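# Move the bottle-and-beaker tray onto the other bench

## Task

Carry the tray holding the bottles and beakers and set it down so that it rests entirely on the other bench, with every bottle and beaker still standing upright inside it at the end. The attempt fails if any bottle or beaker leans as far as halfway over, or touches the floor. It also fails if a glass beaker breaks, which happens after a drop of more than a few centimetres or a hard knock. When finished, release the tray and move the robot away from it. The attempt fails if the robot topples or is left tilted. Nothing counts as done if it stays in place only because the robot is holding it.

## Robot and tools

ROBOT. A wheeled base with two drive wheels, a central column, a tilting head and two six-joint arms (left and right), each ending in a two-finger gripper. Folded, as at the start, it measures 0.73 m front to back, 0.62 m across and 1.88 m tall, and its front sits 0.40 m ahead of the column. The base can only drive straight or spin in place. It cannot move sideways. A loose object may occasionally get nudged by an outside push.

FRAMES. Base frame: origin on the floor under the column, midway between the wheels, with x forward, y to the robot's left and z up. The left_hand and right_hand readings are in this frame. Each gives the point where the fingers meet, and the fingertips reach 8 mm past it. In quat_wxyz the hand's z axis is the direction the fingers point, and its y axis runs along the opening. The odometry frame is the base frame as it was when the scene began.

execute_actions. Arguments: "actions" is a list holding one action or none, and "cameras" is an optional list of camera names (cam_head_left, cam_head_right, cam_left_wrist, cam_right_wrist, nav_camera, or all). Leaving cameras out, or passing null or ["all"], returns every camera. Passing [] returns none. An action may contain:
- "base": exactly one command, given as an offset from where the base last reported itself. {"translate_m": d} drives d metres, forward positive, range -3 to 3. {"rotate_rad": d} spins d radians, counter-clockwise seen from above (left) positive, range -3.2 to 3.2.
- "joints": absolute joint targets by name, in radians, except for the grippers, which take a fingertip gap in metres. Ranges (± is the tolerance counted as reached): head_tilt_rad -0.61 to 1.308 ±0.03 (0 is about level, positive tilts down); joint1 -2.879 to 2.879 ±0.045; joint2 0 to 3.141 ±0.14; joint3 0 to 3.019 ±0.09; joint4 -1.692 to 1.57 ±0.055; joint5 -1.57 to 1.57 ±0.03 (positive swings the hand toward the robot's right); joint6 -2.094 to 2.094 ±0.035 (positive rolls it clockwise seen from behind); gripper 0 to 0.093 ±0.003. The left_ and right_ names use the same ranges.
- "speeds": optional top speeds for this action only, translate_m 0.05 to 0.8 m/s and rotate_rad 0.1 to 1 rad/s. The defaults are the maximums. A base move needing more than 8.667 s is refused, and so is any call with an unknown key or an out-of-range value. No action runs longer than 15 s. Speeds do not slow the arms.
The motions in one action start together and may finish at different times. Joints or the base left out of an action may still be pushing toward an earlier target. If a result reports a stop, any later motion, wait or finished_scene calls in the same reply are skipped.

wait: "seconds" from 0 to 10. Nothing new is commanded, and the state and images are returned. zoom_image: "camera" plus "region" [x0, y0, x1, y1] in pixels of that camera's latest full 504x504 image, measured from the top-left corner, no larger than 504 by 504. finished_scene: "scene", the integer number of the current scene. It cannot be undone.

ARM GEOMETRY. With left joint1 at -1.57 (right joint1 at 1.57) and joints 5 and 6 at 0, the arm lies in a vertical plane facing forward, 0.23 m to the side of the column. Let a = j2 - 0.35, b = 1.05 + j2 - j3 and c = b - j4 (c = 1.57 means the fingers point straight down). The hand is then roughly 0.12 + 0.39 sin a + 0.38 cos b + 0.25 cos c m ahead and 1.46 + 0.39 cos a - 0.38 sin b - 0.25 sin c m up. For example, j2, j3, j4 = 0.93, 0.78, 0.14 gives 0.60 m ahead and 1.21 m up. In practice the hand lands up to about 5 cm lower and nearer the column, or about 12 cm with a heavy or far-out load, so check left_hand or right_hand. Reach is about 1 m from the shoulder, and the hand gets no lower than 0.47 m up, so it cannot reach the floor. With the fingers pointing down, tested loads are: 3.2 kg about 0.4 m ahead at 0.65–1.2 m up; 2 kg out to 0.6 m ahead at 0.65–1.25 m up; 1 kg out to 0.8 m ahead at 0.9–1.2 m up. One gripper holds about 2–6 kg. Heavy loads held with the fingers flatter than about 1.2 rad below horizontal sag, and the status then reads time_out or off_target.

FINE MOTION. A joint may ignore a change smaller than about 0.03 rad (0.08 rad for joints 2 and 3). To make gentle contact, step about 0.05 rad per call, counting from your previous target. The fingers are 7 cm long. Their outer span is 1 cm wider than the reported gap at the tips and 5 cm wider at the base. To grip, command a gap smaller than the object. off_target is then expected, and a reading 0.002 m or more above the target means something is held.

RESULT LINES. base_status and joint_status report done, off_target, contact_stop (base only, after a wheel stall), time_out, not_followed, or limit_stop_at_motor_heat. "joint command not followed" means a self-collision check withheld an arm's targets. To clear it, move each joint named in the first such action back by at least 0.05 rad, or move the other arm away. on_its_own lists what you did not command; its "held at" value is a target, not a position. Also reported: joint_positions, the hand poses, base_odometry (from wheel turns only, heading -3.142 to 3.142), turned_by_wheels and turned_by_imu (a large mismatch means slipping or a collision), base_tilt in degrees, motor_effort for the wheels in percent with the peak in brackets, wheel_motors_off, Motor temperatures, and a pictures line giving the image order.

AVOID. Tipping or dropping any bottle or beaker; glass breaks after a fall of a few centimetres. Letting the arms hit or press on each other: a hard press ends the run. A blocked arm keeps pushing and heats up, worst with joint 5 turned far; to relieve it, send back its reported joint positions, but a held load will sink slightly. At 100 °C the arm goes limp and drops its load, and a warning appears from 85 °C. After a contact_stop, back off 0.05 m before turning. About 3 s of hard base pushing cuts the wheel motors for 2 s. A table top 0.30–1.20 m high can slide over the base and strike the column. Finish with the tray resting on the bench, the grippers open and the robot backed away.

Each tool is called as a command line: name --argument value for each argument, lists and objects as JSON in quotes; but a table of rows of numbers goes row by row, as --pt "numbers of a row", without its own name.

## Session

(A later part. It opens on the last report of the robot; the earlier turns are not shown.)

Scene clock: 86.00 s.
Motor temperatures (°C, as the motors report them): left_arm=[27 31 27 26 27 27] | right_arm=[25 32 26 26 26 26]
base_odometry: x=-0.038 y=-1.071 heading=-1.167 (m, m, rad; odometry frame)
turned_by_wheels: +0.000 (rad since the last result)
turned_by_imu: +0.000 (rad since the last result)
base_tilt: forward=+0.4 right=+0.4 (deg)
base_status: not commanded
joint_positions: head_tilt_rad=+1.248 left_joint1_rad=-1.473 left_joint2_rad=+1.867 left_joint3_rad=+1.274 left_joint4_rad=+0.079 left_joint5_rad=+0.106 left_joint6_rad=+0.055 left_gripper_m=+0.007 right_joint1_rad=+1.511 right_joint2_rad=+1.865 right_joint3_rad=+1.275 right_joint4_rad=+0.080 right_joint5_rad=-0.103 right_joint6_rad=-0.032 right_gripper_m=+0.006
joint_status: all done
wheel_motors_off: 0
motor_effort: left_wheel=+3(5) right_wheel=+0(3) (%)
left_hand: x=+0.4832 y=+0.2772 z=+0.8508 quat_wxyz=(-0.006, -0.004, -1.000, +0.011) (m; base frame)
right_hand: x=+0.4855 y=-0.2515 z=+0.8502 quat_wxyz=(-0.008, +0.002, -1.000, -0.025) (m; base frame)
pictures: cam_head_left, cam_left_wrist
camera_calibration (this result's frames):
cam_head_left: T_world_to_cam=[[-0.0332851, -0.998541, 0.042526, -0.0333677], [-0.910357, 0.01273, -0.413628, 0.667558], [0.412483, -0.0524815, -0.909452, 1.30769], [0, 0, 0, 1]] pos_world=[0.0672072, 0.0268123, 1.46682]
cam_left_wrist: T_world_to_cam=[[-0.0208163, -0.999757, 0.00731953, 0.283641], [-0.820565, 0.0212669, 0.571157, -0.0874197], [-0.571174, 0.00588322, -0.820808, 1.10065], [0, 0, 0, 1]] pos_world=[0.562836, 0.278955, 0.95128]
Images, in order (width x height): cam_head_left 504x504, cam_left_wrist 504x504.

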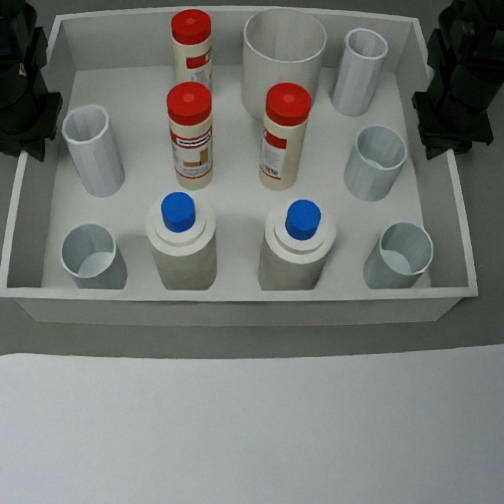

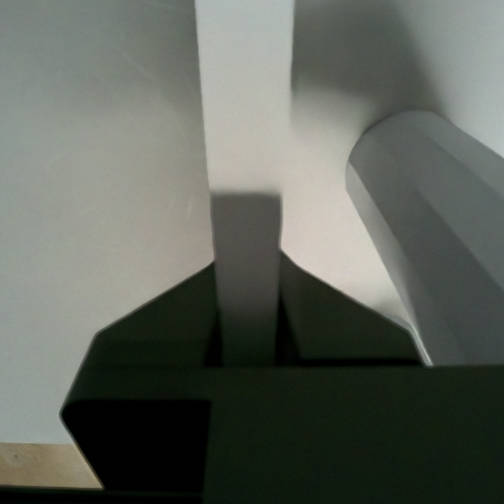

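Nearly down (~.843).

execute_actions --actions '[{"joints":{"left_joint2_rad":1.86,"left_joint3_rad":1.30,"right_joint2_rad":1.86,"right_joint3_rad":1.30}}]' --cameras '["cam_head_left"]'

execute_actions --actions '[{"joints":{"left_joint2_rad":1.90,"left_joint3_rad":1.33,"right_joint2_rad":1.90,"right_joint3_rad":1.33}}]' --cameras '["cam_head_left"]'

Scene clock: 86.97 s.
Motor temperatures (°C, as the motors report them): left_arm=[27 31 27 26 27 27] | right_arm=[25 32 26 26 26 26]
base_odometry: x=-0.038 y=-1.071 heading=-1.167 (m, m, rad; odometry frame)
turned_by_wheels: +0.000 (rad since the last result)
turned_by_imu: +0.000 (rad since the last result)
base_tilt: forward=+0.4 right=+0.4 (deg)
base_status: not commanded
joint_positions: head_tilt_rad=+1.248 left_joint1_rad=-1.473 left_joint2_rad=+1.887 left_joint3_rad=+1.300 left_joint4_rad=+0.063 left_joint5_rad=+0.107 left_joint6_rad=+0.055 left_gripper_m=+0.007 right_joint1_rad=+1.512 right_joint2_rad=+1.880 right_joint3_rad=+1.299 right_joint4_rad=+0.066 right_joint5_rad=-0.102 right_joint6_rad=-0.034 right_gripper_m=+0.006
joint_status: all done
wheel_motors_off: 0
motor_effort: left_wheel=+1(3) right_wheel=-3(2) (%)
left_hand: x=+0.4835 y=+0.2777 z=+0.8432 quat_wxyz=(-0.002, -0.003, -1.000, +0.011) (m; base frame)
right_hand: x=+0.4883 y=-0.2511 z=+0.8444 quat_wxyz=(-0.006, +0.002, -1.000, -0.026) (m; base frame)
pictures: cam_head_left
camera_calibration (this result's frames):
cam_head_left: T_world_to_cam=[[-0.0332851, -0.998541, 0.042526, -0.0333677], [-0.910357, 0.01273, -0.413628, 0.667558], [0.412483, -0.0524815, -0.909452, 1.30769], [0, 0, 0, 1]] pos_world=[0.0672072, 0.0268123, 1.46682]
Images, in order (width x height): cam_head_left 504x504.

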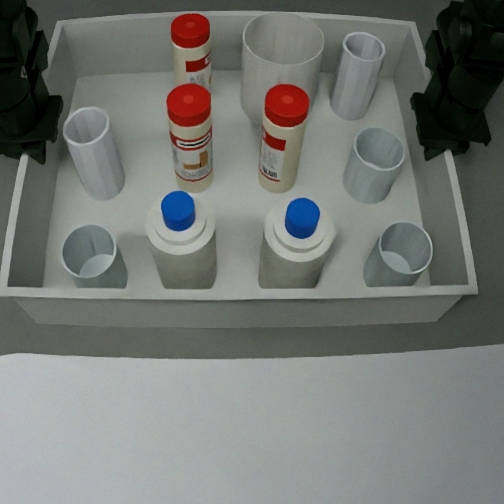

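Scene clock: 87.50 s.
Motor temperatures (°C, as the motors report them): left_arm=[27 31 27 26 27 27] | right_arm=[25 32 26 26 26 26]
base_odometry: x=-0.038 y=-1.071 heading=-1.167 (m, m, rad; odometry frame)
turned_by_wheels: +0.000 (rad since the last result)
turned_by_imu: +0.000 (rad since the last result)
base_tilt: forward=+0.4 right=+0.4 (deg)
base_status: not commanded
joint_positions: head_tilt_rad=+1.248 left_joint1_rad=-1.473 left_joint2_rad=+1.889 left_joint3_rad=+1.305 left_joint4_rad=+0.056 left_joint5_rad=+0.108 left_joint6_rad=+0.055 left_gripper_m=+0.007 right_joint1_rad=+1.512 right_joint2_rad=+1.882 right_joint3_rad=+1.302 right_joint4_rad=+0.061 right_joint5_rad=-0.102 right_joint6_rad=-0.034 right_gripper_m=+0.006
joint_status: all done
wheel_motors_off: 0
motor_effort: left_wheel=+3(3) right_wheel=-1(3) (%)
left_hand: x=+0.4833 y=+0.2777 z=+0.8422 quat_wxyz=(+0.001, -0.003, -1.000, +0.012) (m; base frame)
right_hand: x=+0.4878 y=-0.2512 z=+0.8435 quat_wxyz=(-0.004, +0.002, -1.000, -0.026) (m; base frame)
pictures: cam_head_left
camera_calibration (this result's frames):
cam_head_left: T_world_to_cam=[[-0.0332851, -0.998541, 0.042526, -0.0333677], [-0.910357, 0.01273, -0.413628, 0.667558], [0.412483, -0.0524815, -0.909452, 1.30769], [0, 0, 0, 1]] pos_world=[0.0672072, 0.0268123, 1.46682]
Images, in order (width x height): cam_head_left 504x504.

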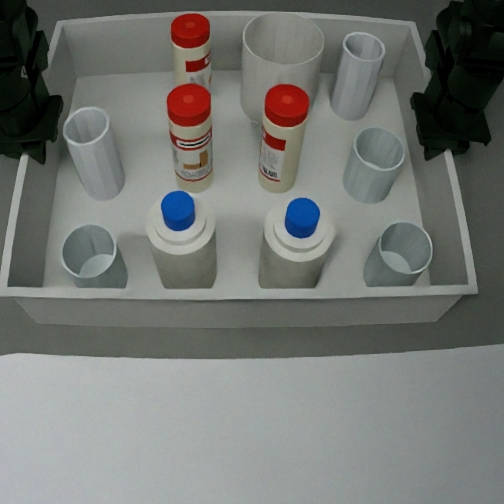

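execute_actions --actions '[{"joints":{"left_gripper_m":0.032,"right_gripper_m":0.032}}]' --cameras '["cam_head_left","cam_left_wrist","cam_right_wrist"]'

execute_actions --actions '[{"joints":{"left_joint2_rad":1.75,"left_joint3_rad":1.15,"right_joint2_rad":1.75,"right_joint3_rad":1.15}}]' --cameras '["cam_head_left","cam_left_wrist","cam_right_wrist"]'

Scene clock: 88.43 s.
Motor temperatures (°C, as the motors report them): left_arm=[27 31 27 26 27 27] | right_arm=[25 32 26 26 26 26]
base_odometry: x=-0.038 y=-1.071 heading=-1.167 (m, m, rad; odometry frame)
turned_by_wheels: +0.000 (rad since the last result)
turned_by_imu: +0.000 (rad since the last result)
base_tilt: forward=+0.4 right=+0.4 (deg)
base_status: not commanded
joint_positions: head_tilt_rad=+1.248 left_joint1_rad=-1.476 left_joint2_rad=+1.890 left_joint3_rad=+1.323 left_joint4_rad=+0.056 left_joint5_rad=+0.077 left_joint6_rad=+0.055 left_gripper_m=+0.032 right_joint1_rad=+1.521 right_joint2_rad=+1.886 right_joint3_rad=+1.330 right_joint4_rad=+0.061 right_joint5_rad=-0.083 right_joint6_rad=-0.028 right_gripper_m=+0.032
joint_status: all done
wheel_motors_off: 0
motor_effort: left_wheel=+2(3) right_wheel=-1(1) (%)
left_hand: x=+0.4941 y=+0.2815 z=+0.8413 quat_wxyz=(-0.007, -0.004, -1.000, -0.003) (m; base frame)
right_hand: x=+0.5032 y=-0.2483 z=+0.8415 quat_wxyz=(-0.015, +0.003, -1.000, -0.019) (m; base frame)
pictures: cam_head_left, cam_left_wrist, cam_right_wrist
camera_calibration (this result's frames):
cam_head_left: T_world_to_cam=[[-0.0332851, -0.998541, 0.042526, -0.0333677], [-0.910357, 0.01273, -0.413628, 0.667558], [0.412483, -0.0524815, -0.909452, 1.30769], [0, 0, 0, 1]] pos_world=[0.0672072, 0.0268123, 1.46682]
cam_left_wrist: T_world_to_cam=[[-0.0220086, -0.999568, -0.0195002, 0.311368], [-0.821503, 0.00696487, 0.570161, -0.067807], [-0.569779, 0.0285679, -0.821301, 1.09244], [0, 0, 0, 1]] pos_world=[0.573596, 0.280497, 0.941953]
cam_right_wrist: T_world_to_cam=[[0.005847, -0.998517, -0.0541244, -0.200385], [-0.826435, -0.0352983, 0.561924, -0.0598324], [-0.563001, 0.0414448, -0.825416, 1.1134], [0, 0, 0, 1]] pos_world=[0.578572, -0.248344, 0.941797]
Images, in order (width x height): cam_head_left 504x504, cam_left_wrist 504x504, cam_right_wrist 504x504.

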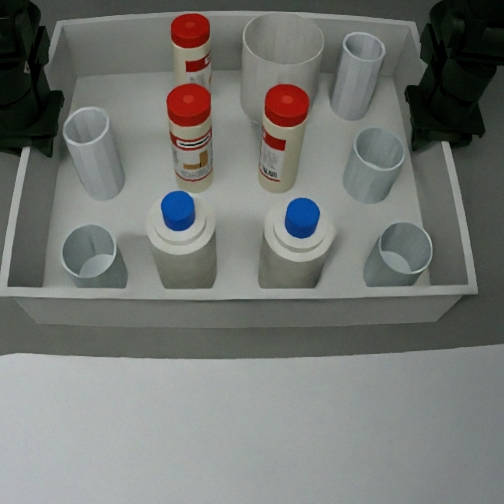

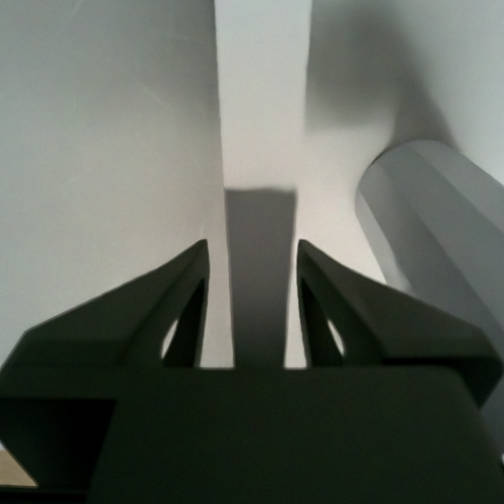

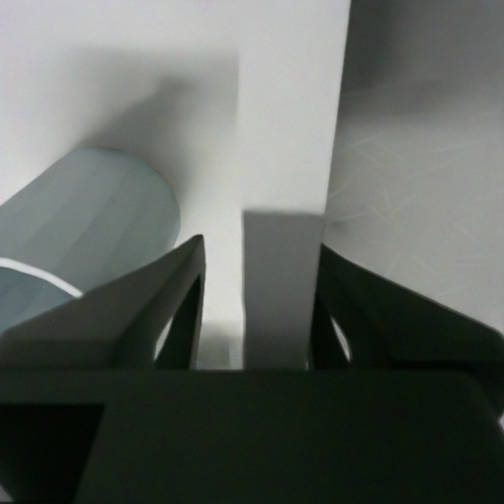

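Scene clock: 89.43 s.
Motor temperatures (°C, as the motors report them): left_arm=[27 31 27 26 27 27] | right_arm=[25 32 26 26 26 26]
base_odometry: x=-0.038 y=-1.071 heading=-1.167 (m, m, rad; odometry frame)
turned_by_wheels: +0.000 (rad since the last result)
turned_by_imu: +0.000 (rad since the last result)
base_tilt: forward=+0.4 right=+0.4 (deg)
base_status: not commanded
joint_positions: head_tilt_rad=+1.248 left_joint1_rad=-1.476 left_joint2_rad=+1.746 left_joint3_rad=+1.153 left_joint4_rad=+0.060 left_joint5_rad=+0.077 left_joint6_rad=+0.055 left_gripper_m=+0.032 right_joint1_rad=+1.521 right_joint2_rad=+1.756 right_joint3_rad=+1.150 right_joint4_rad=+0.061 right_joint5_rad=-0.083 right_joint6_rad=-0.028 right_gripper_m=+0.032
joint_status: all done
wheel_motors_off: 0
motor_effort: left_wheel=+2(3) right_wheel=-2(1) (%)
left_hand: x=+0.4730 y=+0.2760 z=+0.8967 quat_wxyz=(+0.004, -0.004, -1.000, -0.002) (m; base frame)
right_hand: x=+0.4669 y=-0.2452 z=+0.8920 quat_wxyz=(+0.010, +0.001, -1.000, -0.020) (m; base frame)
pictures: cam_head_left, cam_left_wrist, cam_right_wrist
camera_calibration (this result's frames):
cam_head_left: T_world_to_cam=[[-0.0332851, -0.998541, 0.042526, -0.0333677], [-0.910357, 0.01273, -0.413628, 0.667558], [0.412483, -0.0524815, -0.909452, 1.30769], [0, 0, 0, 1]] pos_world=[0.0672072, 0.0268123, 1.46682]
cam_left_wrist: T_world_to_cam=[[-0.0205598, -0.999628, -0.0179325, 0.30435], [-0.808312, 0.0060637, 0.588723, -0.139307], [-0.588395, 0.0265991, -0.808136, 1.12358], [0, 0, 0, 1]] pos_world=[0.554765, 0.275196, 0.995478]
cam_right_wrist: T_world_to_cam=[[0.000541093, -0.998456, -0.0555379, -0.190611], [-0.797222, -0.0339582, 0.60273, -0.16778], [-0.603686, 0.0439499, -0.79601, 1.12791], [0, 0, 0, 1]] pos_world=[0.547248, -0.245586, 0.988367]
Images, in order (width x height): cam_head_left 504x504, cam_left_wrist 504x504, cam_right_wrist 504x504.

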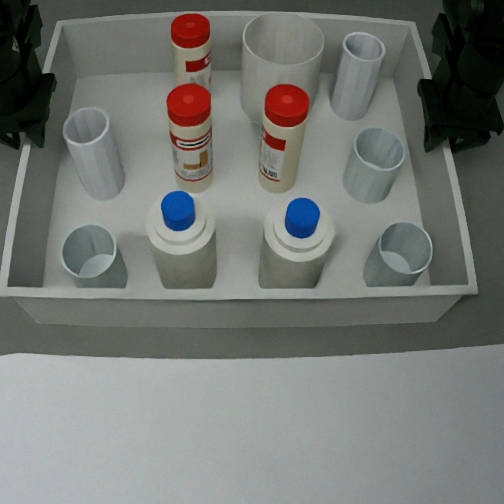

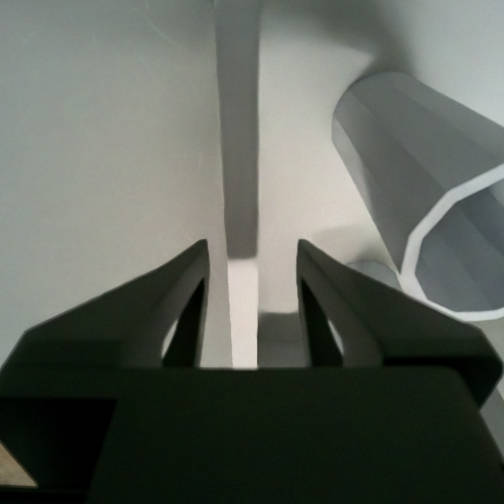

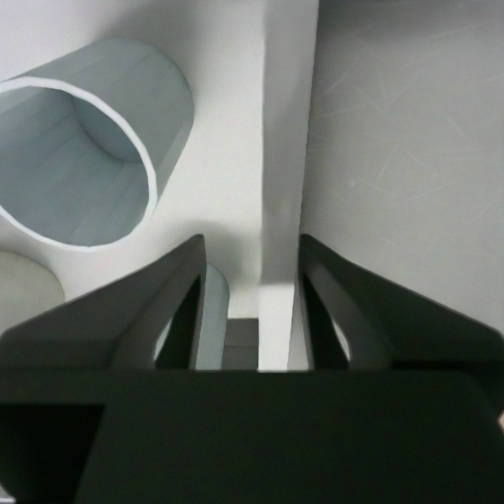

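execute_actions --actions '[{"joints":{"left_joint2_rad":1.414,"left_joint3_rad":0.943,"left_joint4_rad":-0.05,"right_joint2_rad":1.414,"right_joint3_rad":0.943,"right_joint4_rad":-0.05}}]' --cameras '["cam_head_left"]'

execute_actions --actions '[{"base":{"translate_m":-0.7},"joints":{"head_tilt_rad":0.8}}]' --cameras '["cam_head_left","nav_camera"]'

Scene clock: 90.97 s.
Motor temperatures (°C, as the motors report them): left_arm=[27 31 27 26 27 27] | right_arm=[25 32 26 26 26 26]
base_odometry: x=-0.038 y=-1.071 heading=-1.167 (m, m, rad; odometry frame)
turned_by_wheels: +0.000 (rad since the last result)
turned_by_imu: +0.000 (rad since the last result)
base_tilt: forward=+0.4 right=+0.4 (deg)
base_status: not commanded
joint_positions: head_tilt_rad=+1.248 left_joint1_rad=-1.476 left_joint2_rad=+1.400 left_joint3_rad=+0.948 left_joint4_rad=-0.050 left_joint5_rad=+0.077 left_joint6_rad=+0.055 left_gripper_m=+0.032 right_joint1_rad=+1.521 right_joint2_rad=+1.396 right_joint3_rad=+0.944 right_joint4_rad=-0.044 right_joint5_rad=-0.083 right_joint6_rad=-0.028 right_gripper_m=+0.032
joint_status: all done
wheel_motors_off: 0
motor_effort: left_wheel=+2(4) right_wheel=-1(3) (%)
left_hand: x=+0.4904 y=+0.2665 z=+1.0214 quat_wxyz=(-0.012, -0.005, -1.000, -0.003) (m; base frame)
right_hand: x=+0.4916 y=-0.2403 z=+1.0215 quat_wxyz=(-0.015, +0.002, -1.000, -0.019) (m; base frame)
pictures: cam_head_left
camera_calibration (this result's frames):
cam_head_left: T_world_to_cam=[[-0.0332851, -0.998541, 0.042526, -0.0333677], [-0.910357, 0.01273, -0.413628, 0.667558], [0.412483, -0.0524815, -0.909452, 1.30769], [0, 0, 0, 1]] pos_world=[0.0672072, 0.0268123, 1.46682]
Images, in order (width x height): cam_head_left 504x504.

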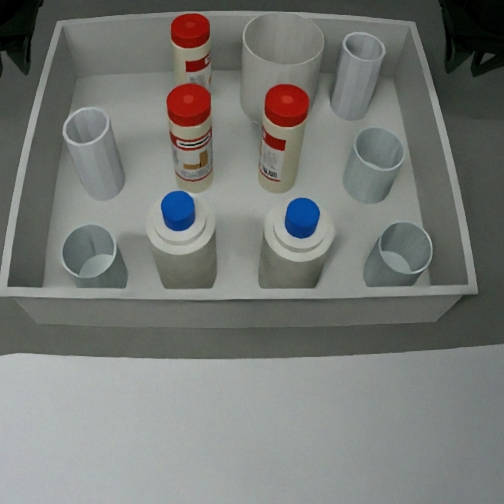

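Scene clock: 93.70 s.
Motor temperatures (°C, as the motors report them): left_arm=[27 30 27 26 27 27] | right_arm=[25 32 26 26 26 26]
base_odometry: x=-0.313 y=-0.427 heading=-1.167 (m, m, rad; odometry frame)
turned_by_wheels: +0.001 (rad since the last result)
turned_by_imu: +0.001 (rad since the last result)
base_tilt: forward=+0.4 right=+0.4 (deg)
base_status: done
joint_positions: head_tilt_rad=+0.815 left_joint1_rad=-1.476 left_joint2_rad=+1.404 left_joint3_rad=+0.943 left_joint4_rad=-0.050 left_joint5_rad=+0.077 left_joint6_rad=+0.055 left_gripper_m=+0.032 right_joint1_rad=+1.521 right_joint2_rad=+1.400 right_joint3_rad=+0.939 right_joint4_rad=-0.044 right_joint5_rad=-0.082 right_joint6_rad=-0.028 right_gripper_m=+0.032
joint_status: all done
wheel_motors_off: 0
motor_effort: left_wheel=+0(67) right_wheel=+0(36) (%)
left_hand: x=+0.4851 y=+0.2663 z=+1.0195 quat_wxyz=(-0.007, -0.004, -1.000, -0.003) (m; base frame)
right_hand: x=+0.4870 y=-0.2400 z=+1.0201 quat_wxyz=(-0.010, +0.002, -1.000, -0.019) (m; base frame)
pictures: cam_head_left, nav_camera
camera_calibration (this result's frames):
cam_head_left: T_world_to_cam=[[-0.0480562, -0.998541, 0.0246365, -0.00507932], [-0.652808, 0.01273, -0.757417, 1.18412], [0.755998, -0.0524815, -0.652467, 0.894754], [0, 0, 0, 1]] pos_world=[0.0963239, 0.0268123, 1.48079]
Images, in order (width x height): cam_head_left 504x504, nav_camera 504x504.

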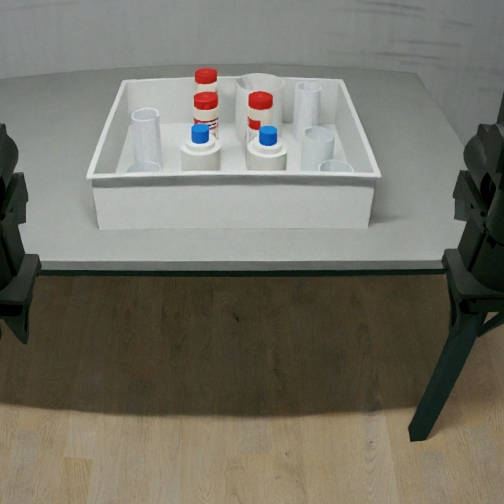

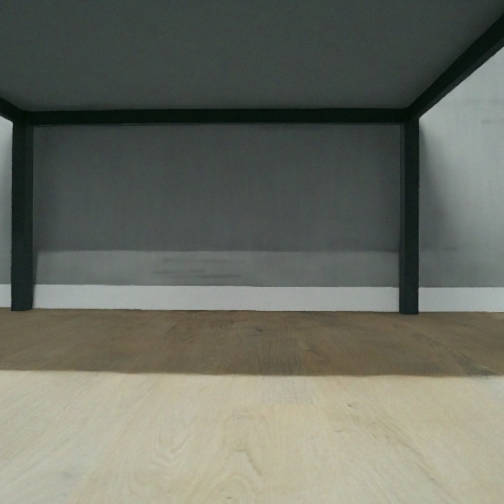

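finished_scene --scene 1

The scene is finished: the task was done.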